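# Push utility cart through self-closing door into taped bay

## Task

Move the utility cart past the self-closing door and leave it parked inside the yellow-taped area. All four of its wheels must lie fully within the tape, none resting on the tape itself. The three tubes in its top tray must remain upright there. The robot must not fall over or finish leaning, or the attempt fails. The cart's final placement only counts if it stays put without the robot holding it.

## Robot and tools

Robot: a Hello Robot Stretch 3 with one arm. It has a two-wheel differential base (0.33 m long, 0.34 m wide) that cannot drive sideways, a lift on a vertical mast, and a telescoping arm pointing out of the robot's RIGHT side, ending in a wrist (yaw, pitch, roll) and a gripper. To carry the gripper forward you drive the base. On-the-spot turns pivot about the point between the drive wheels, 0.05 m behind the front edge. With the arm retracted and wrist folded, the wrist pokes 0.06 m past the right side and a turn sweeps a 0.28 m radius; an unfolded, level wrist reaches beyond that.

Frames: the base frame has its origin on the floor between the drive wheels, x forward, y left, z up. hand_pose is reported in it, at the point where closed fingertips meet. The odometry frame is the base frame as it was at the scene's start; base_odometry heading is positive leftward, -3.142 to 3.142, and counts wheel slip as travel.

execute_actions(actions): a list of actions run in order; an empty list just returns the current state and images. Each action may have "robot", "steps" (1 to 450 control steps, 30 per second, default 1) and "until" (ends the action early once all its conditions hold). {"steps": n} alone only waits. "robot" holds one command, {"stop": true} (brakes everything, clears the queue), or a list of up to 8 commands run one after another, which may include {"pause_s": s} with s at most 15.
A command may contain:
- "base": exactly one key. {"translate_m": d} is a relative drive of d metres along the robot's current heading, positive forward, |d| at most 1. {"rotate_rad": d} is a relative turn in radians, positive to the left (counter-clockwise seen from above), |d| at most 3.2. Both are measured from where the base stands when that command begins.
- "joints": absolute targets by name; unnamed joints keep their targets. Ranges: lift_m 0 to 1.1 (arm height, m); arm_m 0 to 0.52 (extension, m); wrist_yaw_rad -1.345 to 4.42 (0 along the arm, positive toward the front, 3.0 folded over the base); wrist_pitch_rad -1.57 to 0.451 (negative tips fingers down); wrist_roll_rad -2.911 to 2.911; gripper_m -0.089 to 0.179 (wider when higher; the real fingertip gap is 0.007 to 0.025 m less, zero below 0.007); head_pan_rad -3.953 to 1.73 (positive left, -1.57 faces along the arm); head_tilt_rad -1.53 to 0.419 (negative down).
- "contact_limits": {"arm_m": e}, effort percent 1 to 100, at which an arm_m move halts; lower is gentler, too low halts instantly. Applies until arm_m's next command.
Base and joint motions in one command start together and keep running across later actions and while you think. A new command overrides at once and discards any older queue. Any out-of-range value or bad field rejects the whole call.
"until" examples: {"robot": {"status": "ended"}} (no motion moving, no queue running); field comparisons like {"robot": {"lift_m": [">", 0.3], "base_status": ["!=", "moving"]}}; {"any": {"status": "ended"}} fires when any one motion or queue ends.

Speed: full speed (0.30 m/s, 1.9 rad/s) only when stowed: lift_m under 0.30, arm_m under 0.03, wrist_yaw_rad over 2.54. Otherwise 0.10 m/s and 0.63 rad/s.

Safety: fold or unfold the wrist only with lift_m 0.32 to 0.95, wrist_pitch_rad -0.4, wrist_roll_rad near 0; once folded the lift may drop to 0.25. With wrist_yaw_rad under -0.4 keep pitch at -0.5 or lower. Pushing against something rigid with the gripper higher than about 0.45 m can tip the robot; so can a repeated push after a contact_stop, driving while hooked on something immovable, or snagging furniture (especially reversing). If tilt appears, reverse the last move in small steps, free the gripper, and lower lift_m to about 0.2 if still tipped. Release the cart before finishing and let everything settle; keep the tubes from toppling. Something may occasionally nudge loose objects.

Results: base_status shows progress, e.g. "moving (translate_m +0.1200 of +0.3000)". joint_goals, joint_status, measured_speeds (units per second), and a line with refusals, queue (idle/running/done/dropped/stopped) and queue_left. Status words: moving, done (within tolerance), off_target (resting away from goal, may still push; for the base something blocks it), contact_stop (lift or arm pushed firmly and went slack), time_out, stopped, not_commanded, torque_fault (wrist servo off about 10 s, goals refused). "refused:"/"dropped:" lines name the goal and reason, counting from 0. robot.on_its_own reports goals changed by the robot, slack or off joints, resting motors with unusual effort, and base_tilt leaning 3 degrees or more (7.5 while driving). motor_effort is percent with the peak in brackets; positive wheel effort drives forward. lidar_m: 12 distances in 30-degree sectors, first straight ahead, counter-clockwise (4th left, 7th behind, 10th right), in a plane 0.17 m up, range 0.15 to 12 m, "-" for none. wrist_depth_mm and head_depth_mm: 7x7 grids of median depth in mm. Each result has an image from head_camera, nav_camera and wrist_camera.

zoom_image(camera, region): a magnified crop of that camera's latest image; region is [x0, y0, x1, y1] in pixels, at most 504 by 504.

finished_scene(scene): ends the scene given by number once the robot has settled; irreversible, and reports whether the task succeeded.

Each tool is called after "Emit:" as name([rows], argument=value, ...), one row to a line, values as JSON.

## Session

Emit:
execute_actions([
  {"robot":{"joints":{"head_tilt_rad":-0.75}},"steps":40},
])

Scene clock: 1.33 s.
robot.base_odometry: x=+0.000 y=+0.000 heading=+0.000 (m, m, rad; robot's odometry frame)
robot.turned_by_wheels: +0.000 (rad since the last result)
robot.turned_by_imu: +0.000 (rad since the last result)
robot.base_tilt: forward=+1.5 right=+0.5 (deg)
robot.lidar_m: 1.56 1.48 1.09 0.77 0.74 0.75 1.01 1.03 1.06 1.41 1.46 1.46
robot.head_depth_mm: 1969 2298 2296 1859 1540 1328 1161 / 1828 2092 2272 1846 1555 1321 1156 / 1681 1916 2183 1841 1538 1322 1160 / 1569 1780 2028 1860 1550 1316 1156 / 1475 1642 1862 1856 1546 1321 1159 / 1385 1536 1743 1840 1546 1326 1161 / 1311 1443 1611 1770 1551 1323 1161
robot.base_status: not_commanded
robot.joint_positions: lift_m=+0.545 arm_m=-0.001 wrist_yaw_rad=+3.137 wrist_pitch_rad=-0.378 wrist_roll_rad=-0.005 gripper_m=+0.037 head_pan_rad=-0.008 head_tilt_rad=-0.740
robot.joint_goals: lift_m=+0.545 arm_m=-0.001 wrist_yaw_rad=+3.137 wrist_pitch_rad=-0.378 wrist_roll_rad=-0.005 gripper_m=+0.037 head_pan_rad=-0.008 head_tilt_rad=-0.750
robot.joint_status: lift_m=not_commanded arm_m=not_commanded wrist_yaw_rad=not_commanded wrist_pitch_rad=not_commanded wrist_roll_rad=not_commanded gripper_m=not_commanded head_pan_rad=not_commanded head_tilt_rad=done
robot.measured_speeds: translate_m=+0.000 rotate_rad=+0.000 lift_m=+0.000 arm_m=+0.000 wrist_yaw_rad=+0.000 wrist_pitch_rad=+0.000 wrist_roll_rad=+0.000 head_pan_rad=+0.000 head_tilt_rad=+0.000
robot: refusals=0 queue=done queue_left=0
robot.motor_effort: left_wheel=+0(1) right_wheel=+0(0) lift_m=+33(33) arm_m=-1(1) wrist_yaw_rad=+1(1) wrist_pitch_rad=+7(6) wrist_roll_rad=+0(0) gripper_m=+0(0) head_pan_rad=+0(0) head_tilt_rad=-4(31) (%)
robot.hand_pose: x=-0.0201 y=+0.0849 z=+0.5669 quat_wxyz=(+0.134, +0.693, +0.132, +0.696) (m; robot's base frame)
robot.wrist_depth_mm: 536 595 - 800 923 - - / 576 633 - 849 - - - / 604 672 - 928 - - - / 630 728 - - - - - / 663 765 845 - - - - / 694 803 854 900 900 891 868 / 732 750 732 754 713 753 735
pictures: head_camera (sideways: a quarter turn clockwise sets it upright), nav_camera (sideways: a quarter turn counterclockwise sets it upright), wrist_camera
camera_calibration (this result's frames):
head_camera: T_world_to_cam=[[-0.698237, 0.0523256, -0.713952, 0.956627], [0.0600789, 0.99809, 0.0143936, -0.0229031], [0.713341, -0.0328433, -0.700047, 0.867821], [0, 0, 0, 1]] pos_world=[0.0502762, 0.00130536, 1.29083]
nav_camera: T_world_to_cam=[[0.636601, -0.0421079, 0.770043, -0.966056], [-0.0502953, -0.998649, -0.0130291, 0.0713162], [0.769551, -0.0304352, -0.637859, 0.789408], [0, 0, 0, 1]] pos_world=[0.011089, 0.0545671, 1.24837]
wrist_camera: T_world_to_cam=[[0.999627, 0.0271596, -0.00272928, 0.0232005], [0.0112438, -0.500809, -0.865485, 0.574148], [-0.024873, 0.865132, -0.500928, 0.374179], [0, 0, 0, 1]] pos_world=[-0.0203405, -0.0368054, 0.684416]
Images, in order (width x height): head_camera 896x504, nav_camera 672x504, wrist_camera 644x364.

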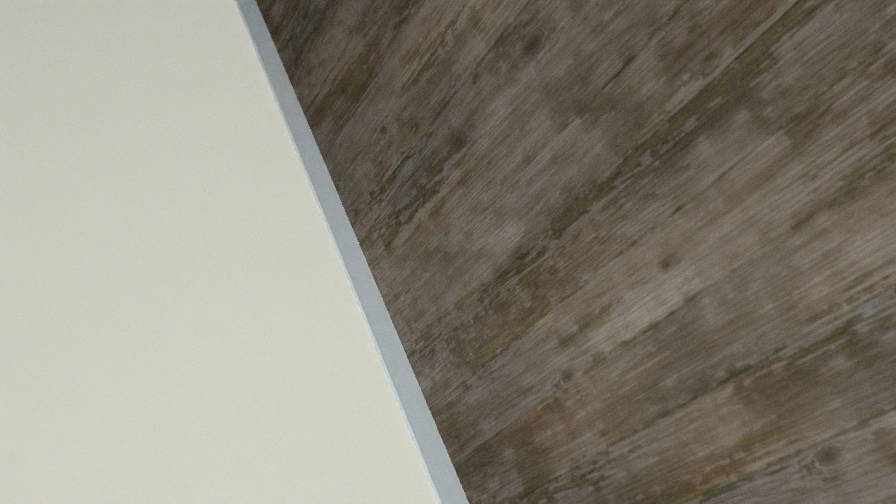

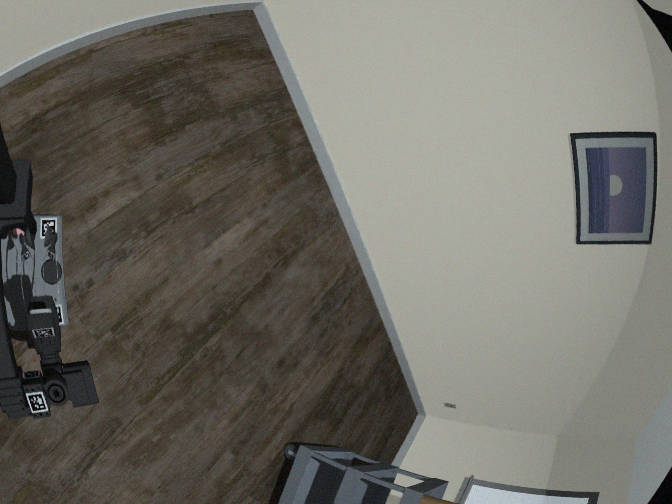

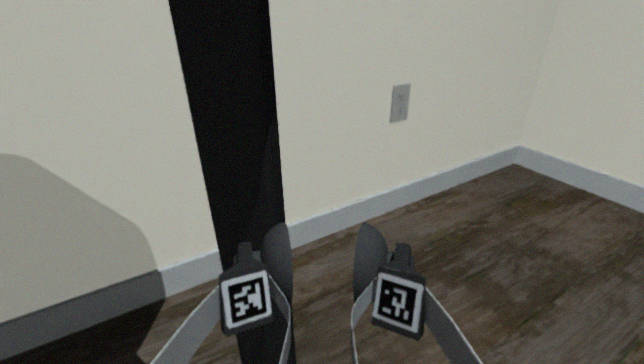

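Emit:
execute_actions([
  {"robot":[{"base":{"rotate_rad":-1.4},"joints":{"lift_m":0.26}},{"base":{"translate_m":0.7}}],"steps":300,"until":{"robot":{"status":"ended"}}},
])

Scene clock: 9.33 s.
robot.base_odometry: x=+0.119 y=-0.690 heading=-1.400 (m, m, rad; robot's odometry frame)
robot.turned_by_wheels: -1.400 (rad since the last result)
robot.turned_by_imu: -1.393 (rad since the last result)
robot.base_tilt: forward=+1.5 right=+0.4 (deg)
robot.lidar_m: 1.39 0.96 0.95 1.77 1.76 1.74 1.39 1.38 0.96 0.77 0.76 0.83
robot.head_depth_mm: 1054 1142 1238 1336 1351 1323 1157 / 1208 1322 1455 1620 1539 1317 1159 / 1408 1570 1767 1802 1540 1326 1160 / 1545 1767 2054 1844 1545 1326 1158 / 1911 2238 2287 1839 1539 1324 1160 / 2091 2341 2295 1842 1543 1318 1159 / 2015 2245 2305 1847 1498 1322 1159
robot.base_status: done (translate_m +0.7000 of +0.7000)
robot.joint_positions: lift_m=+0.260 arm_m=-0.001 wrist_yaw_rad=+3.137 wrist_pitch_rad=-0.379 wrist_roll_rad=-0.005 gripper_m=+0.037 head_pan_rad=-0.008 head_tilt_rad=-0.742
robot.joint_goals: lift_m=+0.260 arm_m=-0.001 wrist_yaw_rad=+3.137 wrist_pitch_rad=-0.379 wrist_roll_rad=-0.005 gripper_m=+0.037 head_pan_rad=-0.008 head_tilt_rad=-0.750
robot.joint_status: lift_m=done arm_m=not_commanded wrist_yaw_rad=not_commanded wrist_pitch_rad=not_commanded wrist_roll_rad=not_commanded gripper_m=not_commanded head_pan_rad=not_commanded head_tilt_rad=done
robot.measured_speeds: translate_m=+0.000 rotate_rad=+0.000 lift_m=+0.000 arm_m=+0.000 wrist_yaw_rad=+0.000 wrist_pitch_rad=+0.000 wrist_roll_rad=+0.000 head_pan_rad=+0.000 head_tilt_rad=+0.000
robot: refusals=0 queue=done queue_left=0
robot.motor_effort: left_wheel=+3(11) right_wheel=-4(11) lift_m=+24(33) arm_m=-1(1) wrist_yaw_rad=+0(0) wrist_pitch_rad=+7(7) wrist_roll_rad=+0(0) gripper_m=-1(0) head_pan_rad=+0(1) head_tilt_rad=-3(4) (%)
robot.hand_pose: x=-0.0201 y=+0.0848 z=+0.2819 quat_wxyz=(+0.135, +0.693, +0.132, +0.696) (m; robot's base frame)
robot.wrist_depth_mm: - - - - - - - / - - - - - - - / - - - - - - 879 / 825 813 - 810 805 798 801 / 640 637 627 627 616 637 614 / 523 518 543 516 537 512 514 / 441 - - - 428 439 436
pictures: head_camera (sideways: a quarter turn clockwise sets it upright), nav_camera (sideways: a quarter turn counterclockwise sets it upright), wrist_camera
camera_calibration (this result's frames):
head_camera: T_world_to_cam=[[-0.699253, 0.0523335, -0.712956, 0.955336], [0.0600994, 0.99809, 0.014319, -0.022806], [0.712344, -0.0328357, -0.701062, 0.869148], [0, 0, 0, 1]] pos_world=[0.0502604, 0.00130548, 1.29077]
nav_camera: T_world_to_cam=[[0.637697, -0.0421163, 0.769135, -0.96488], [-0.0503139, -0.998649, -0.0129684, 0.0712373], [0.768642, -0.0304283, -0.638955, 0.790839], [0, 0, 0, 1]] pos_world=[0.0110128, 0.0545677, 1.24836]
wrist_camera: T_world_to_cam=[[0.999627, 0.0271565, -0.00275631, 0.022434], [0.0112398, -0.501537, -0.865063, 0.327448], [-0.0248745, 0.86471, -0.501655, 0.23179], [0, 0, 0, 1]] pos_world=[-0.0203404, -0.0368126, 0.399604]
Images, in order (width x height): head_camera 896x504, nav_camera 672x504, wrist_camera 644x364.

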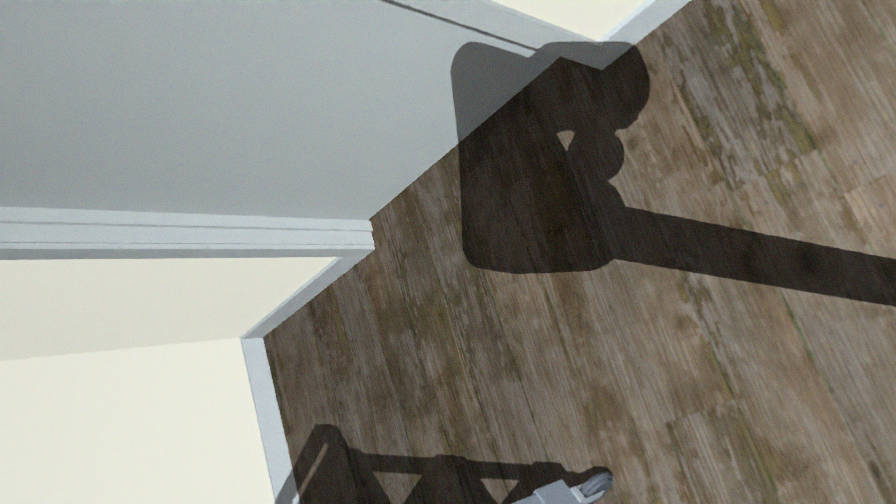

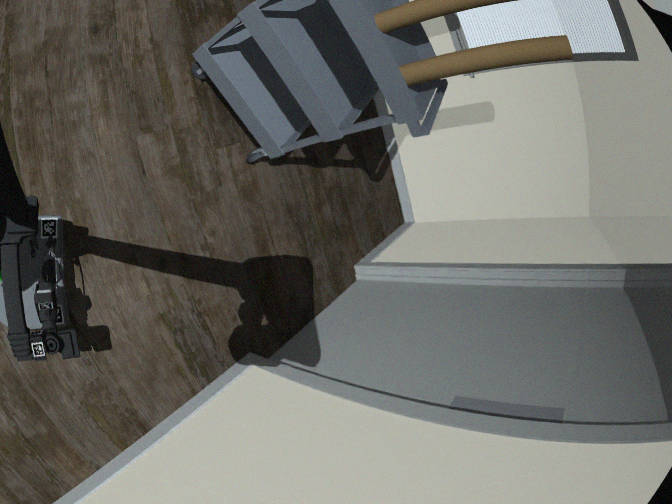

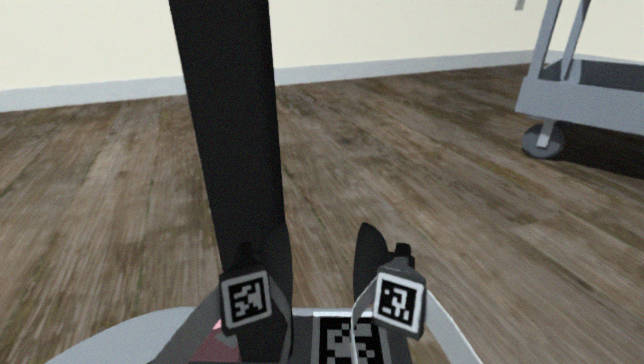

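Emit:
execute_actions([
  {"robot":[{"base":{"rotate_rad":0.15}},{"base":{"translate_m":0.65}},{"base":{"translate_m":0.65}},{"base":{"rotate_rad":1.75},"joints":{"head_tilt_rad":-1.2,"head_pan_rad":-0.2}},{"joints":{"lift_m":0.33,"wrist_pitch_rad":-0.4}}],"steps":450,"until":{"robot":{"status":"ended"}}},
  {"robot":{"joints":{"wrist_yaw_rad":1.57,"gripper_m":0.15}},"steps":150,"until":{"robot":{"status":"ended"}}},
])

Scene clock: 27.17 s.
robot.base_odometry: x=+0.529 y=-1.923 heading=+0.500 (m, m, rad; robot's odometry frame)
robot.turned_by_wheels: +1.900 (rad since the last result)
robot.turned_by_imu: +1.900 (rad since the last result)
robot.base_tilt: forward=+1.5 right=+0.5 (deg)
robot.lidar_m: 0.43 0.42 2.78 2.19 0.78 0.57 0.54 0.53 0.62 1.11 1.14 0.58
robot.head_depth_mm: 1729 1595 1470 1351 1266 1193 1117 / 1745 1581 1475 1363 1269 1211 1092 / 1730 1587 1463 1359 1268 - - / 576 1535 1421 1336 1259 1200 - / 631 900 930 1232 1256 1192 - / 651 536 915 1171 1246 1173 1125 / 648 532 897 873 1226 1179 1100
robot.base_status: done (rotate_rad +1.7499 of +1.7500)
robot.joint_positions: lift_m=+0.330 arm_m=-0.001 wrist_yaw_rad=+1.572 wrist_pitch_rad=-0.414 wrist_roll_rad=-0.005 gripper_m=+0.150 head_pan_rad=-0.193 head_tilt_rad=-1.186
robot.joint_goals: lift_m=+0.330 arm_m=-0.001 wrist_yaw_rad=+1.570 wrist_pitch_rad=-0.400 wrist_roll_rad=-0.005 gripper_m=+0.150 head_pan_rad=-0.200 head_tilt_rad=-1.200
robot.joint_status: lift_m=done arm_m=not_commanded wrist_yaw_rad=done wrist_pitch_rad=done wrist_roll_rad=not_commanded gripper_m=done head_pan_rad=done head_tilt_rad=done
robot.measured_speeds: translate_m=+0.000 rotate_rad=+0.000 lift_m=+0.000 arm_m=+0.000 wrist_yaw_rad=+0.000 wrist_pitch_rad=+0.000 wrist_roll_rad=+0.000 head_pan_rad=+0.000 head_tilt_rad=+0.000
robot: refusals=0 queue=done queue_left=0
robot.motor_effort: left_wheel=-2(10) right_wheel=+3(13) lift_m=+40(42) arm_m=-1(1) wrist_yaw_rad=-1(3) wrist_pitch_rad=+6(7) wrist_roll_rad=+0(0) gripper_m=+0(83) head_pan_rad=-4(26) head_tilt_rad=-5(28) (%)
robot.hand_pose: x=+0.2036 y=-0.1442 z=+0.3433 quat_wxyz=(+0.593, +0.591, -0.384, +0.389) (m; robot's base frame)
robot.wrist_depth_mm: - - - - - - - / - - - - - - - / 827 857 822 - - - - / 584 608 612 644 895 862 878 / 401 423 504 673 697 696 713 / 408 - 587 589 571 - 587 / 459 484 495 499 495 481 492
pictures: head_camera (sideways: a quarter turn clockwise sets it upright), nav_camera (sideways: a quarter turn counterclockwise sets it upright), wrist_camera
camera_calibration (this result's frames):
head_camera: T_world_to_cam=[[-0.911627, 0.226204, -0.343172, 0.474904], [0.24422, 0.969672, -0.00959696, 0.00720809], [0.330594, -0.0925583, -0.939223, 1.18105], [0, 0, 0, 1]] pos_world=[0.0407257, -0.00509836, 1.27232]
nav_camera: T_world_to_cam=[[0.88257, -0.210591, 0.420383, -0.511988], [-0.235068, -0.971956, 0.00661017, 0.0468733], [0.407202, -0.104653, -0.907323, 1.14198], [0, 0, 0, 1]] pos_world=[-0.00213126, 0.0572495, 1.25106]
wrist_camera: T_world_to_cam=[[0.0332602, -0.999439, -0.0038765, -0.145749], [-0.531511, -0.0144031, -0.846929, 0.437636], [0.846398, 0.0302294, -0.531692, 0.178785], [0, 0, 0, 1]] pos_world=[0.0861324, -0.144769, 0.46514]
Images, in order (width x height): head_camera 896x504, nav_camera 672x504, wrist_camera 644x364.

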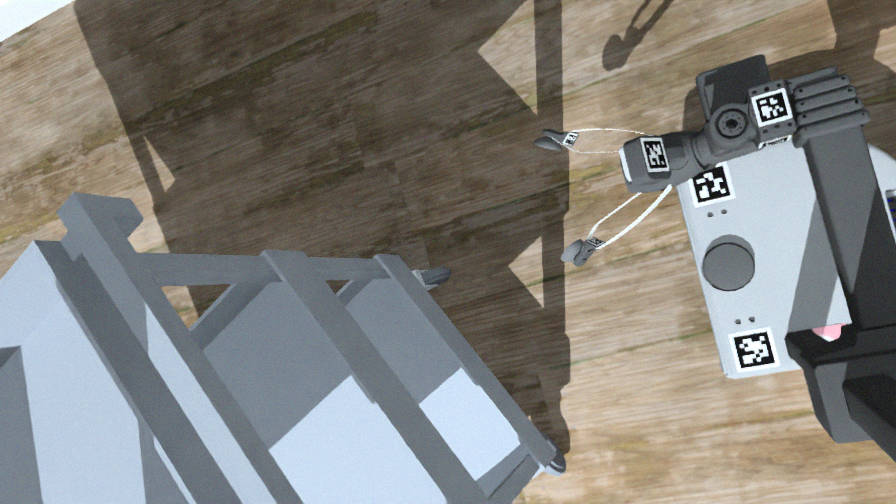

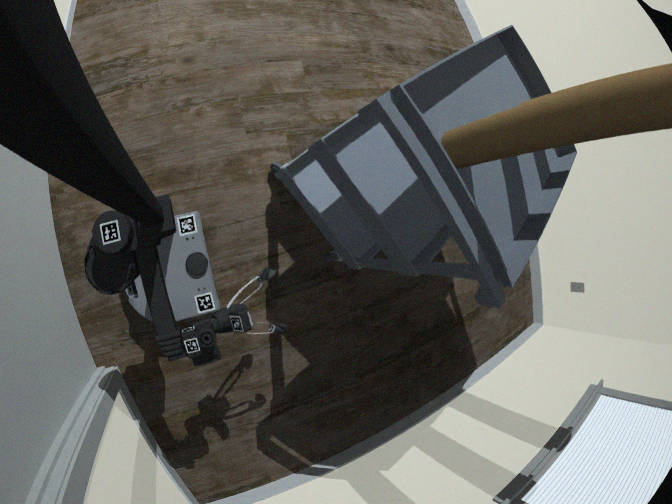

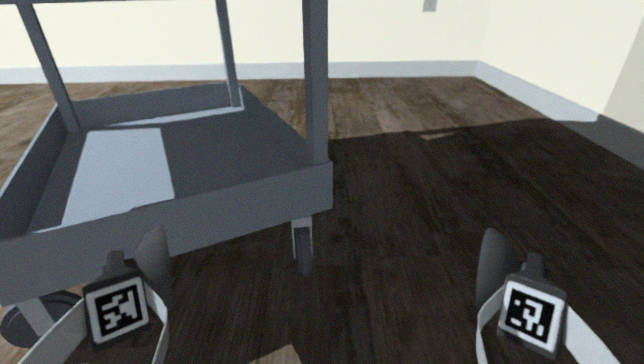

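Emit:
execute_actions([
  {"robot":[{"base":{"rotate_rad":0.04}},{"base":{"translate_m":0.335}},{"joints":{"gripper_m":-0.03}},{"base":{"translate_m":-0.15}},{"base":{"rotate_rad":-0.2}},{"base":{"translate_m":-0.15}},{"base":{"rotate_rad":-0.2}},{"base":{"translate_m":-0.4},"joints":{"head_tilt_rad":-1.4,"head_pan_rad":-1.57}}],"steps":450,"until":{"robot":{"status":"ended"}}},
  {"steps":450,"until":{"robot":{"status":"ended"}}},
])

Scene clock: 51.37 s.
robot.base_odometry: x=+0.150 y=-1.934 heading=+0.140 (m, m, rad; robot's odometry frame)
robot.turned_by_wheels: -0.360 (rad since the last result)
robot.turned_by_imu: -0.361 (rad since the last result)
robot.base_tilt: forward=+1.5 right=+0.5 (deg)
robot.lidar_m: 0.63 0.59 2.57 2.49 0.46 0.37 0.27 0.26 0.27 0.37 0.89 1.40
robot.head_depth_mm: 370 432 519 653 847 1162 950 / 427 511 636 846 1065 - 1170 / 504 628 834 1044 - - 1162 / 612 797 1170 - - 1186 1161 / 645 860 1300 1269 1232 1187 1163 / 859 1329 1310 1275 1223 1198 1159 / 1383 1353 1305 1256 1224 1185 1160
robot.base_status: done (translate_m -0.4000 of -0.4000)
robot.joint_positions: lift_m=+0.330 arm_m=-0.001 wrist_yaw_rad=+1.571 wrist_pitch_rad=-0.415 wrist_roll_rad=-0.009 gripper_m=-0.029 head_pan_rad=-1.565 head_tilt_rad=-1.384
robot.joint_goals: lift_m=+0.330 arm_m=-0.001 wrist_yaw_rad=+1.570 wrist_pitch_rad=-0.400 wrist_roll_rad=-0.009 gripper_m=-0.030 head_pan_rad=-1.570 head_tilt_rad=-1.400
robot.joint_status: lift_m=done arm_m=not_commanded wrist_yaw_rad=done wrist_pitch_rad=done wrist_roll_rad=not_commanded gripper_m=done head_pan_rad=done head_tilt_rad=done
robot.measured_speeds: translate_m=+0.000 rotate_rad=+0.000 lift_m=+0.000 arm_m=+0.000 wrist_yaw_rad=+0.000 wrist_pitch_rad=+0.000 wrist_roll_rad=+0.000 head_pan_rad=+0.000 head_tilt_rad=+0.000
robot: refusals=0 queue=done queue_left=0
robot.motor_effort: left_wheel=-1(24) right_wheel=-2(37) lift_m=+39(41) arm_m=-1(1) wrist_yaw_rad=-1(49) wrist_pitch_rad=+7(8) wrist_roll_rad=+2(3) gripper_m=-12(96) head_pan_rad=-3(56) head_tilt_rad=-6(19) (%)
robot.hand_pose: x=+0.2034 y=-0.1444 z=+0.3431 quat_wxyz=(+0.594, +0.590, -0.383, +0.389) (m; robot's base frame)
robot.wrist_depth_mm: - - - - - - 952 / 960 - - - - - 963 / 886 839 700 - - - 989 / 813 583 816 901 884 886 881 / 672 684 717 719 701 700 693 / 584 590 587 - 596 587 582 / 498 503 504 478 498 489 492
pictures: head_camera (sideways: a quarter turn clockwise sets it upright), nav_camera (sideways: a quarter turn counterclockwise sets it upright), wrist_camera
camera_calibration (this result's frames):
head_camera: T_world_to_cam=[[0.0414973, 0.987587, -0.151492, 0.219478], [0.998786, -0.0450289, -0.0199548, 0.0160862], [-0.0265286, -0.15048, -0.988257, 1.24682], [0, 0, 0, 1]] pos_world=[0.00790196, -0.0284089, 1.26575]
nav_camera: T_world_to_cam=[[-0.0318404, -0.971859, 0.2334, -0.262894], [-0.999223, 0.0363799, 0.0151695, 0.0403942], [-0.0232337, -0.232736, -0.972262, 1.2289], [0, 0, 0, 1]] pos_world=[0.0605441, 0.0290438, 1.25556]
wrist_camera: T_world_to_cam=[[0.0335538, -0.999437, -0.0000820422, -0.147346], [-0.532539, -0.0178093, -0.846218, 0.436832], [0.84574, 0.0284375, -0.532837, 0.179069], [0, 0, 0, 1]] pos_world=[0.0861286, -0.144576, 0.465057]
Images, in order (width x height): head_camera 896x504, nav_camera 672x504, wrist_camera 644x364.

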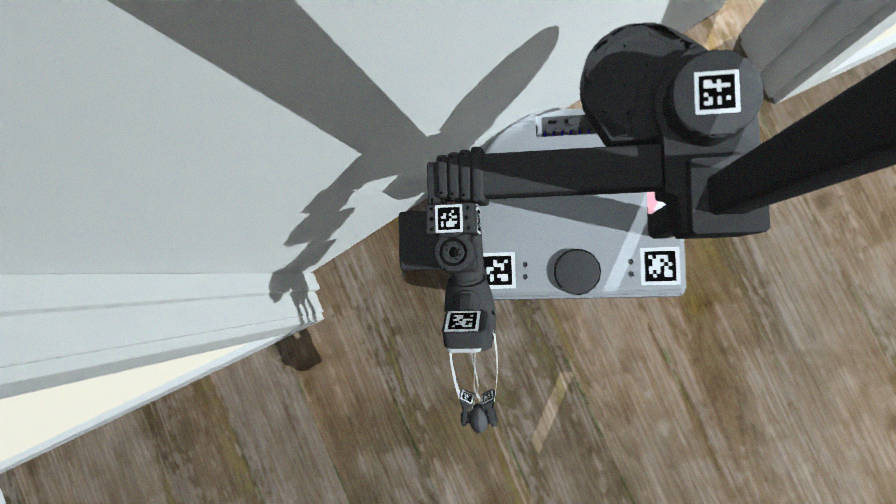

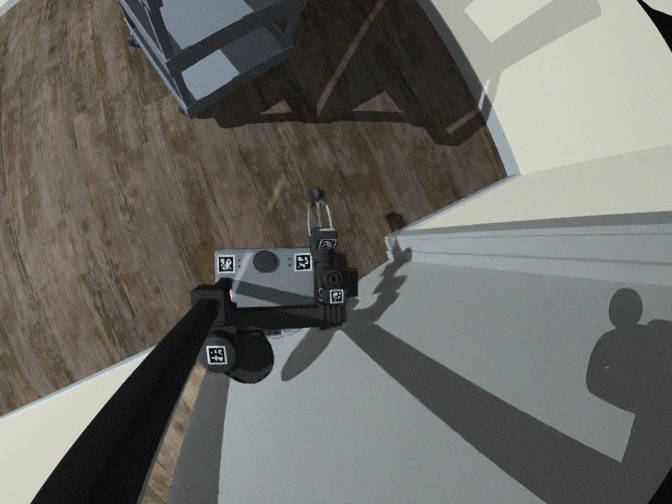

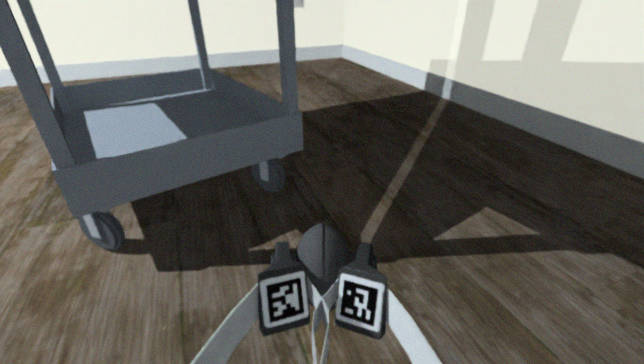

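Emit:
execute_actions([
  {"robot":[{"base":{"rotate_rad":0.26},"joints":{"gripper_m":0.15,"head_pan_rad":-0.5}},{"base":{"translate_m":0.44},"joints":{"arm_m":0.105}}],"steps":450,"until":{"robot":{"status":"ended"}}},
])

Scene clock: 60.27 s.
robot.base_odometry: x=+0.555 y=-1.763 heading=+0.400 (m, m, rad; robot's odometry frame)
robot.turned_by_wheels: +0.260 (rad since the last result)
robot.turned_by_imu: +0.261 (rad since the last result)
robot.base_tilt: forward=+1.5 right=+0.6 (deg)
robot.lidar_m: 0.17 0.17 0.19 2.52 0.96 0.71 0.65 0.65 0.69 1.23 1.25 0.22
robot.head_depth_mm: 1426 1373 1328 1290 1237 1207 1171 / 481 1364 1324 1288 1251 1209 1164 / 491 450 1323 1272 - 1190 1159 / 526 472 793 1268 - - 1151 / 527 508 459 1110 1237 - 1155 / 526 507 481 410 1212 1184 - / 522 502 483 447 413 1188 1151
robot.base_status: done (translate_m +0.4400 of +0.4400)
robot.joint_positions: lift_m=+0.330 arm_m=+0.105 wrist_yaw_rad=+1.571 wrist_pitch_rad=-0.415 wrist_roll_rad=-0.009 gripper_m=+0.150 head_pan_rad=-0.507 head_tilt_rad=-1.384
robot.joint_goals: lift_m=+0.330 arm_m=+0.105 wrist_yaw_rad=+1.570 wrist_pitch_rad=-0.400 wrist_roll_rad=-0.009 gripper_m=+0.150 head_pan_rad=-0.500 head_tilt_rad=-1.400
robot.joint_status: lift_m=done arm_m=done wrist_yaw_rad=done wrist_pitch_rad=done wrist_roll_rad=not_commanded gripper_m=done head_pan_rad=done head_tilt_rad=done
robot.measured_speeds: translate_m=+0.000 rotate_rad=+0.000 lift_m=+0.000 arm_m=+0.000 wrist_yaw_rad=+0.000 wrist_pitch_rad=+0.000 wrist_roll_rad=+0.000 head_pan_rad=+0.000 head_tilt_rad=+0.000
robot: refusals=0 queue=done queue_left=0
robot.motor_effort: left_wheel=-3(14) right_wheel=+4(9) lift_m=+40(40) arm_m=+3(1) wrist_yaw_rad=+1(0) wrist_pitch_rad=+7(7) wrist_roll_rad=+2(2) gripper_m=-1(82) head_pan_rad=+4(58) head_tilt_rad=-6(7) (%)
robot.hand_pose: x=+0.2034 y=-0.2498 z=+0.3431 quat_wxyz=(+0.594, +0.590, -0.383, +0.389) (m; robot's base frame)
robot.wrist_depth_mm: - - - 200 - - - / - - - - - - - / 703 730 762 - - - - / 611 603 598 491 880 908 885 / 480 500 473 415 697 710 714 / 397 - 394 371 587 - 577 / 343 328 283 318 497 478 489
pictures: head_camera (sideways: a quarter turn clockwise sets it upright), nav_camera (sideways: a quarter turn counterclockwise sets it upright), wrist_camera
camera_calibration (this result's frames):
head_camera: T_world_to_cam=[[-0.840448, 0.520285, -0.151494, 0.224861], [0.528853, 0.848479, -0.0199547, 0.0189527], [0.118157, -0.0968888, -0.988257, 1.24594], [0, 0, 0, 1]] pos_world=[0.0317449, -0.0123555, 1.26575]
nav_camera: T_world_to_cam=[[0.831474, -0.504158, 0.233402, -0.268163], [-0.521529, -0.853099, 0.0151694, 0.0374804], [0.191467, -0.134339, -0.972262, 1.22759], [0, 0, 0, 1]] pos_world=[0.00747373, 0.0616912, 1.25556]
wrist_camera: T_world_to_cam=[[0.0334898, -0.999439, -0.0000818781, -0.252605], [-0.53254, -0.0177754, -0.846218, 0.434965], [0.845742, 0.0283833, -0.532837, 0.18205], [0, 0, 0, 1]] pos_world=[0.0861286, -0.249899, 0.465057]
Images, in order (width x height): head_camera 896x504, nav_camera 672x504, wrist_camera 644x364.

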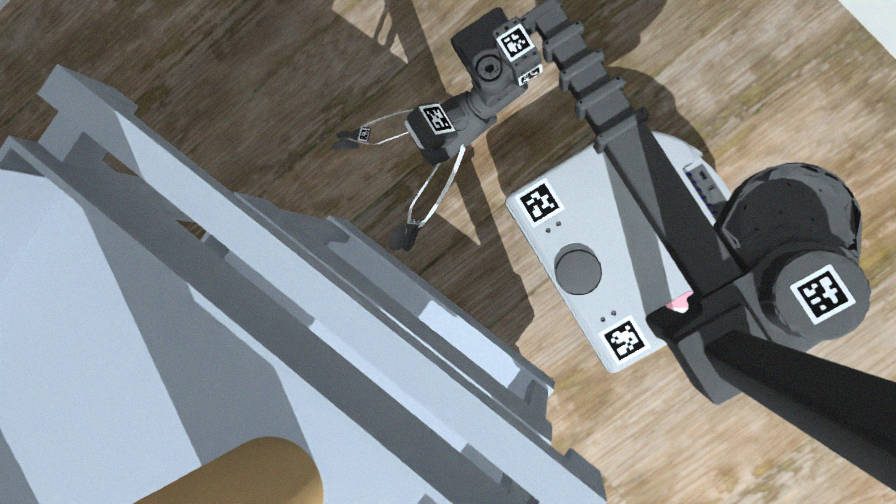

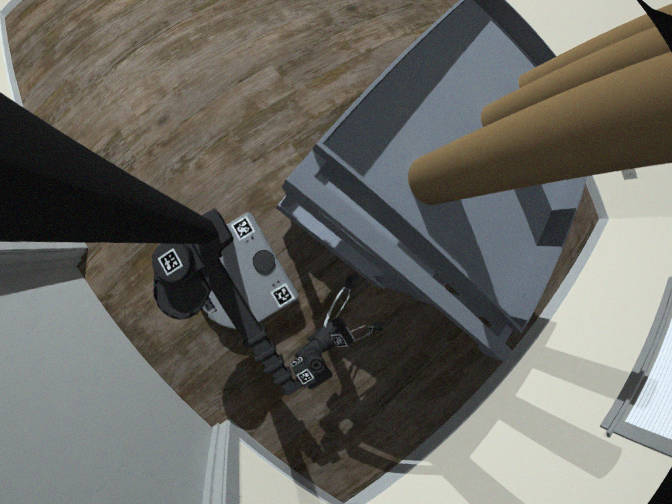

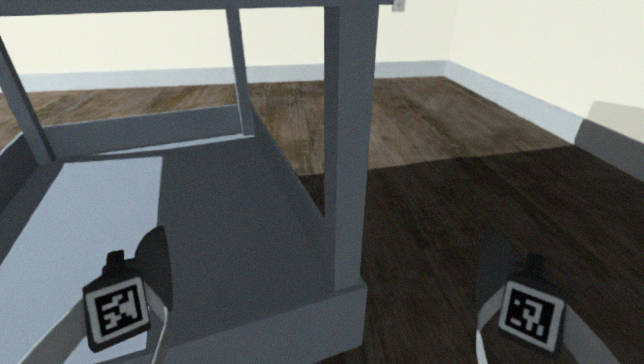

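Emit:
execute_actions([
  {"robot":[{"base":{"rotate_rad":0.2},"joints":{"arm_m":0.175}},{"base":{"translate_m":0.08}},{"joints":{"gripper_m":-0.03}},{"base":{"translate_m":-0.2},"joints":{"arm_m":0.02}}],"steps":450,"until":{"robot":{"status":"ended"}}},
])

Scene clock: 69.83 s.
robot.base_odometry: x=+0.456 y=-1.831 heading=+0.600 (m, m, rad; robot's odometry frame)
robot.turned_by_wheels: +0.200 (rad since the last result)
robot.turned_by_imu: +0.198 (rad since the last result)
robot.base_tilt: forward=+1.5 right=+0.5 (deg)
robot.lidar_m: 0.19 0.21 0.33 1.46 0.68 0.54 0.53 0.55 0.67 1.23 0.22 0.19
robot.head_depth_mm: 1423 1377 1332 1294 1246 1205 1066 / 1428 1363 1331 1280 - 1206 1165 / 1408 1351 436 1283 - 1196 1152 / 520 508 460 1189 - - 1153 / 527 507 492 1043 1241 - 1150 / 526 507 490 738 1226 1186 - / 524 506 488 477 1217 1189 1157
robot.base_status: done (translate_m -0.2000 of -0.2000)
robot.joint_positions: lift_m=+0.330 arm_m=+0.020 wrist_yaw_rad=+1.582 wrist_pitch_rad=-0.416 wrist_roll_rad=-0.009 gripper_m=-0.017 head_pan_rad=-0.507 head_tilt_rad=-1.384
robot.joint_goals: lift_m=+0.330 arm_m=+0.020 wrist_yaw_rad=+1.570 wrist_pitch_rad=-0.400 wrist_roll_rad=-0.009 gripper_m=-0.018 head_pan_rad=-0.500 head_tilt_rad=-1.400
robot.joint_status: lift_m=done arm_m=done wrist_yaw_rad=done wrist_pitch_rad=done wrist_roll_rad=not_commanded gripper_m=done head_pan_rad=done head_tilt_rad=done
robot.measured_speeds: translate_m=+0.000 rotate_rad=+0.000 lift_m=+0.000 arm_m=+0.000 wrist_yaw_rad=+0.000 wrist_pitch_rad=+0.000 wrist_roll_rad=+0.000 head_pan_rad=+0.000 head_tilt_rad=+0.000
robot: refusals=0 queue=done queue_left=0
robot.on_its_own: gripper_m is held at -0.018, not at your -0.030, by its stall guard, which is still easing
robot.motor_effort: left_wheel=+0(8) right_wheel=-5(13) lift_m=+39(39) arm_m=-2(8) wrist_yaw_rad=-12(31) wrist_pitch_rad=+7(7) wrist_roll_rad=+2(2) gripper_m=-21(100) head_pan_rad=+4(4) head_tilt_rad=-6(6) (%)
robot.hand_pose: x=+0.2033 y=-0.1627 z=+0.3429 quat_wxyz=(+0.592, +0.593, -0.380, +0.392) (m; robot's base frame)
robot.wrist_depth_mm: - 74 69 64 - - - / - - - 75 - - - / - - 754 82 - - - / 890 573 600 91 827 875 876 / 444 478 478 101 708 710 697 / 397 398 401 111 589 578 585 / 337 340 328 127 481 499 485
pictures: head_camera (sideways: a quarter turn clockwise sets it upright), nav_camera (sideways: a quarter turn counterclockwise sets it upright), wrist_camera
camera_calibration (this result's frames):
head_camera: T_world_to_cam=[[-0.840461, 0.520265, -0.151494, 0.224862], [0.528833, 0.848491, -0.0199547, 0.0189528], [0.11816, -0.0968861, -0.988257, 1.24594], [0, 0, 0, 1]] pos_world=[0.0317452, -0.0123549, 1.26575]
nav_camera: T_world_to_cam=[[0.831486, -0.504138, 0.233402, -0.268163], [-0.521508, -0.853111, 0.0151694, 0.0374803], [0.191471, -0.134334, -0.972262, 1.22759], [0, 0, 0, 1]] pos_world=[0.00747225, 0.0616913, 1.25556]
wrist_camera: T_world_to_cam=[[0.0446381, -0.999003, -0.000314334, -0.167665], [-0.532794, -0.0235405, -0.845917, 0.43537], [0.845067, 0.0379277, -0.533314, 0.181434], [0, 0, 0, 1]] pos_world=[0.0861229, -0.16413, 0.464996]
Images, in order (width x height): head_camera 896x504, nav_camera 672x504, wrist_camera 644x364.

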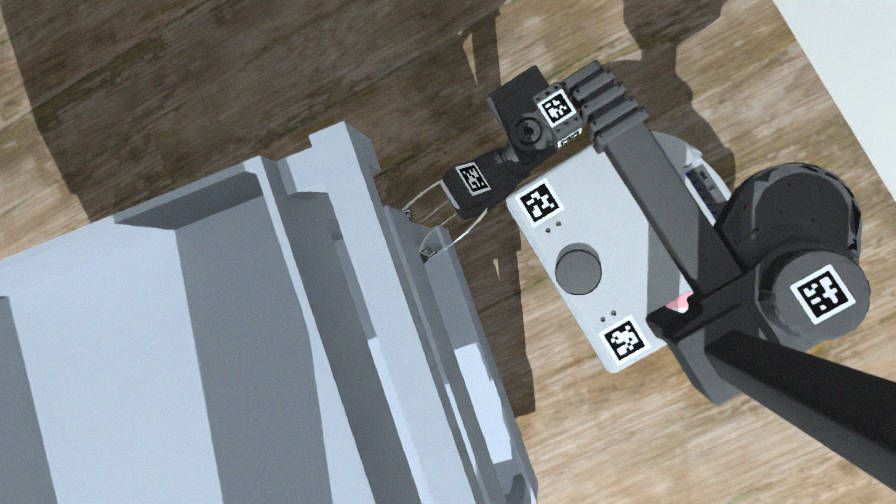

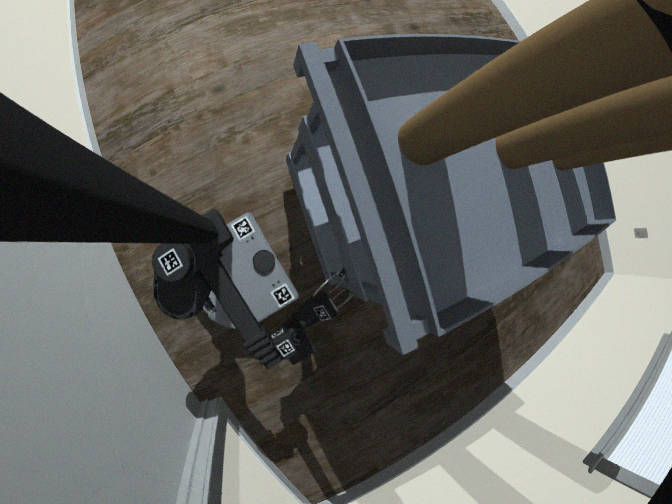

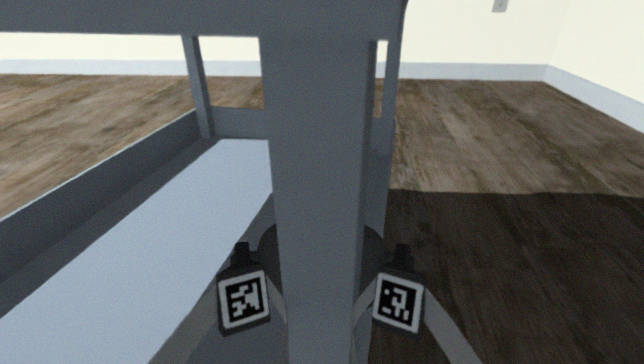

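Emit:
execute_actions([
  {"robot":[{"base":{"rotate_rad":-0.2}},{"base":{"translate_m":-0.85},"joints":{"head_pan_rad":1.0,"arm_m":0}}],"steps":450,"until":{"robot":{"status":"ended"}}},
])

Scene clock: 81.53 s.
robot.base_odometry: x=-0.326 y=-2.162 heading=+0.400 (m, m, rad; robot's odometry frame)
robot.turned_by_wheels: -0.200 (rad since the last result)
robot.turned_by_imu: -0.205 (rad since the last result)
robot.base_tilt: forward=+1.5 right=+0.5 (deg)
robot.lidar_m: 0.25 0.42 0.47 0.70 2.42 2.02 0.34 0.24 0.23 0.23 0.31 0.22
robot.head_depth_mm: 1412 1378 830 799 691 966 579 / 1420 1374 1331 1136 1101 1032 599 / 1412 1364 1320 1277 1245 1000 616 / 1385 1349 1315 1279 1245 - 621 / 622 830 1298 1271 - - 662 / 655 1042 1305 1269 - 1089 692 / 858 1335 1302 1271 - 1142 720
robot.base_status: done (translate_m -0.8500 of -0.8500)
robot.joint_positions: lift_m=+0.330 arm_m=+0.000 wrist_yaw_rad=+1.561 wrist_pitch_rad=-0.415 wrist_roll_rad=+0.003 gripper_m=-0.011 head_pan_rad=+0.994 head_tilt_rad=-1.386
robot.joint_goals: lift_m=+0.330 arm_m=+0.000 wrist_yaw_rad=+1.570 wrist_pitch_rad=-0.400 wrist_roll_rad=+0.003 gripper_m=-0.012 head_pan_rad=+1.000 head_tilt_rad=-1.400
robot.joint_status: lift_m=done arm_m=done wrist_yaw_rad=done wrist_pitch_rad=done wrist_roll_rad=not_commanded gripper_m=done head_pan_rad=done head_tilt_rad=done
robot.measured_speeds: translate_m=+0.000 rotate_rad=+0.000 lift_m=+0.000 arm_m=+0.000 wrist_yaw_rad=+0.000 wrist_pitch_rad=+0.000 wrist_roll_rad=+0.000 head_pan_rad=+0.000 head_tilt_rad=+0.000
robot: refusals=0 queue=done queue_left=0
robot.on_its_own: gripper_m is held at -0.012, not at your -0.030, by its stall guard, which is not easing now
robot.motor_effort: left_wheel=-1(35) right_wheel=-7(41) lift_m=+38(40) arm_m=-2(9) wrist_yaw_rad=+9(31) wrist_pitch_rad=+7(10) wrist_roll_rad=-4(4) gripper_m=-18(22) head_pan_rad=+3(58) head_tilt_rad=-6(7) (%)
robot.hand_pose: x=+0.2033 y=-0.1473 z=+0.3430 quat_wxyz=(+0.594, +0.591, -0.389, +0.382) (m; robot's base frame)
robot.wrist_depth_mm: - - 90 70 99 - 463 / - - - 84 - - 462 / - - - 92 706 - 385 / 914 503 569 101 602 598 380 / 710 485 482 112 477 479 384 / 595 553 415 125 398 484 332 / 498 499 329 145 317 477 303
pictures: head_camera (sideways: a quarter turn clockwise sets it upright), nav_camera (sideways: a quarter turn counterclockwise sets it upright), wrist_camera
camera_calibration (this result's frames):
head_camera: T_world_to_cam=[[-0.577785, -0.802222, -0.150344, 0.221762], [-0.8095, 0.586778, -0.0200136, 0.0271932], [0.104274, 0.11014, -0.988431, 1.24625], [0, 0, 0, 1]] pos_world=[0.0201928, 0.0246844, 1.26571]
nav_camera: T_world_to_cam=[[0.561123, 0.794475, 0.232271, -0.265041], [0.814618, -0.579799, 0.0152182, 0.0292664], [0.146761, 0.180673, -0.972532, 1.22821], [0, 0, 0, 1]] pos_world=[-0.0553742, 0.00563201, 1.25559]
wrist_camera: T_world_to_cam=[[0.0192394, -0.999751, -0.0113299, -0.143467], [-0.53294, -0.000666818, -0.846152, 0.439304], [0.845934, 0.0223176, -0.53282, 0.178234], [0, 0, 0, 1]] pos_world=[0.086109, -0.147116, 0.465059]
Images, in order (width x height): head_camera 896x504, nav_camera 672x504, wrist_camera 644x364.

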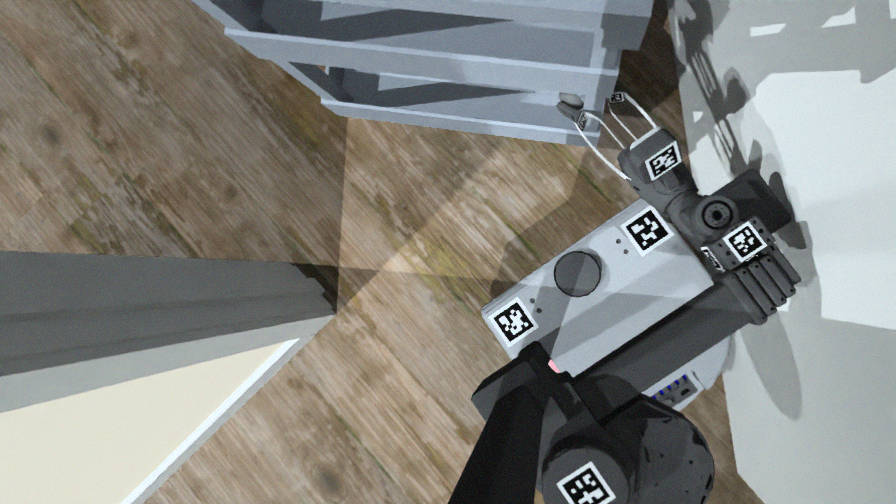

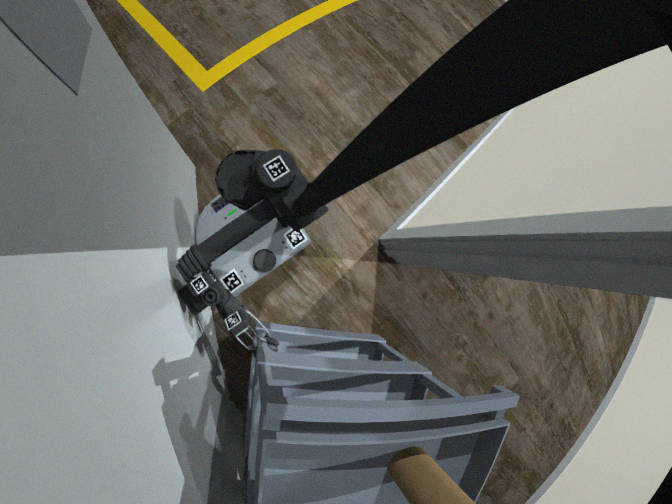

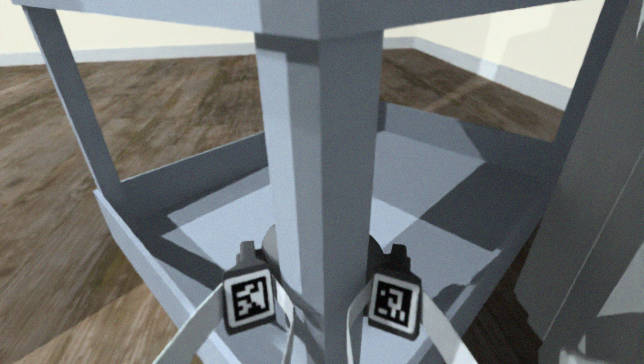

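Emit:
execute_actions([
  {"robot":[{"base":{"rotate_rad":-0.2},"joints":{"wrist_yaw_rad":1.75}},{"base":{"translate_m":-0.45}}],"steps":450,"until":{"robot":{"status":"ended"}}},
])

Scene clock: 89.47 s.
robot.base_odometry: x=-0.767 y=-2.252 heading=+0.200 (m, m, rad; robot's odometry frame)
robot.turned_by_wheels: -0.200 (rad since the last result)
robot.turned_by_imu: -0.203 (rad since the last result)
robot.base_tilt: forward=+1.5 right=+0.5 (deg)
robot.lidar_m: 0.18 0.20 0.33 1.22 2.25 1.74 1.43 1.42 1.56 0.22 0.24 0.18
robot.head_depth_mm: 532 442 497 456 402 621 466 / 527 514 463 414 787 790 570 / 511 479 427 1072 1234 877 1165 / 477 441 1149 1266 1245 - 1160 / 1089 1352 1308 1271 - - 1158 / 1324 1344 1311 1269 - 1178 1159 / 1379 1348 1300 1272 - 1177 1160
robot.base_status: done (translate_m -0.4500 of -0.4500)
robot.joint_positions: lift_m=+0.330 arm_m=+0.000 wrist_yaw_rad=+1.710 wrist_pitch_rad=-0.415 wrist_roll_rad=+0.002 gripper_m=-0.011 head_pan_rad=+0.994 head_tilt_rad=-1.386
robot.joint_goals: lift_m=+0.330 arm_m=+0.000 wrist_yaw_rad=+1.711 wrist_pitch_rad=-0.400 wrist_roll_rad=+0.002 gripper_m=-0.012 head_pan_rad=+1.000 head_tilt_rad=-1.400
robot.joint_status: lift_m=done arm_m=done wrist_yaw_rad=done wrist_pitch_rad=done wrist_roll_rad=not_commanded gripper_m=done head_pan_rad=done head_tilt_rad=done
robot.measured_speeds: translate_m=+0.000 rotate_rad=+0.000 lift_m=+0.000 arm_m=+0.000 wrist_yaw_rad=+0.000 wrist_pitch_rad=+0.000 wrist_roll_rad=+0.000 head_pan_rad=+0.000 head_tilt_rad=+0.000
robot: refusals=0 queue=done queue_left=0
robot.on_its_own: wrist_yaw_rad is held at +1.711, not at your +1.750, by its stall guard, which is not easing now; gripper_m is held at -0.012, not at your -0.030, by its stall guard, which is not easing now
robot.motor_effort: left_wheel=+3(6) right_wheel=-7(29) lift_m=+38(39) arm_m=+0(2) wrist_yaw_rad=+2(39) wrist_pitch_rad=+7(7) wrist_roll_rad=-4(5) gripper_m=-19(20) head_pan_rad=+4(4) head_tilt_rad=-6(5) (%)
robot.hand_pose: x=+0.2013 y=-0.1139 z=+0.3432 quat_wxyz=(+0.564, +0.618, -0.345, +0.426) (m; robot's base frame)
robot.wrist_depth_mm: 571 88 79 71 - 522 213 / 609 - - 84 - 463 204 / 613 - 725 91 724 418 193 / 648 552 611 101 667 382 186 / 449 490 483 111 685 349 178 / 405 400 410 124 589 320 170 / 335 340 329 145 486 287 163
pictures: head_camera (sideways: a quarter turn clockwise sets it upright), nav_camera (sideways: a quarter turn counterclockwise sets it upright), wrist_camera
camera_calibration (this result's frames):
head_camera: T_world_to_cam=[[-0.577785, -0.802222, -0.150345, 0.221763], [-0.8095, 0.586778, -0.0200135, 0.0271932], [0.104274, 0.11014, -0.988431, 1.24625], [0, 0, 0, 1]] pos_world=[0.0201928, 0.0246845, 1.26571]
nav_camera: T_world_to_cam=[[0.561123, 0.794475, 0.232271, -0.265041], [0.814618, -0.579799, 0.0152182, 0.0292664], [0.146761, 0.180673, -0.972532, 1.22821], [0, 0, 0, 1]] pos_world=[-0.0553742, 0.00563202, 1.25559]
wrist_camera: T_world_to_cam=[[0.166771, -0.985935, -0.0109267, -0.138283], [-0.526379, -0.0796552, -0.846511, 0.42817], [0.833734, 0.146925, -0.53226, 0.195756], [0, 0, 0, 1]] pos_world=[0.0852331, -0.130993, 0.465132]
Images, in order (width x height): head_camera 896x504, nav_camera 672x504, wrist_camera 644x364.

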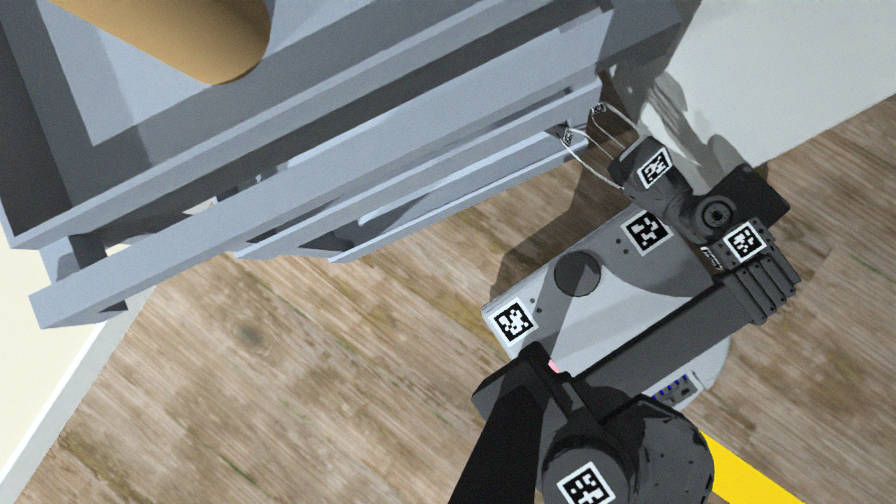

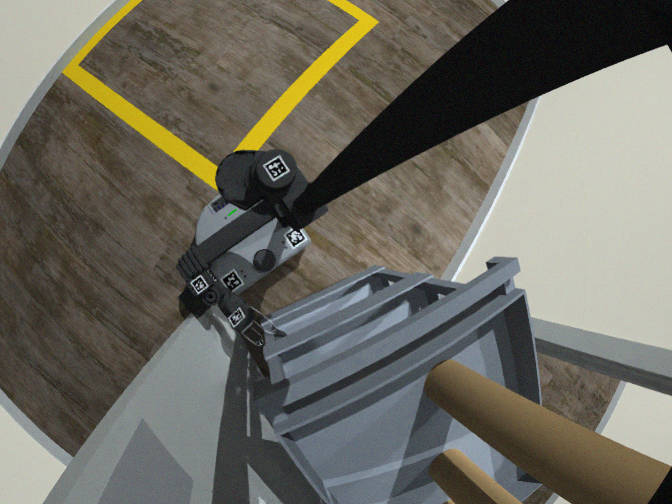

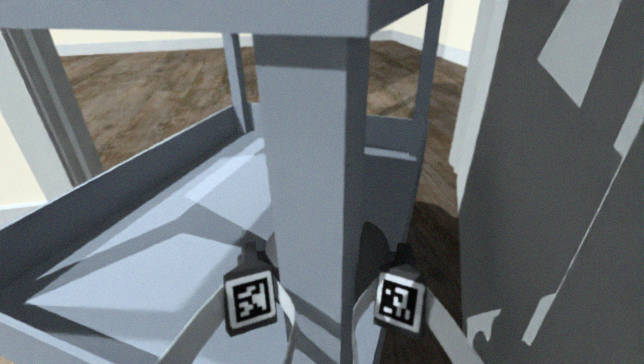

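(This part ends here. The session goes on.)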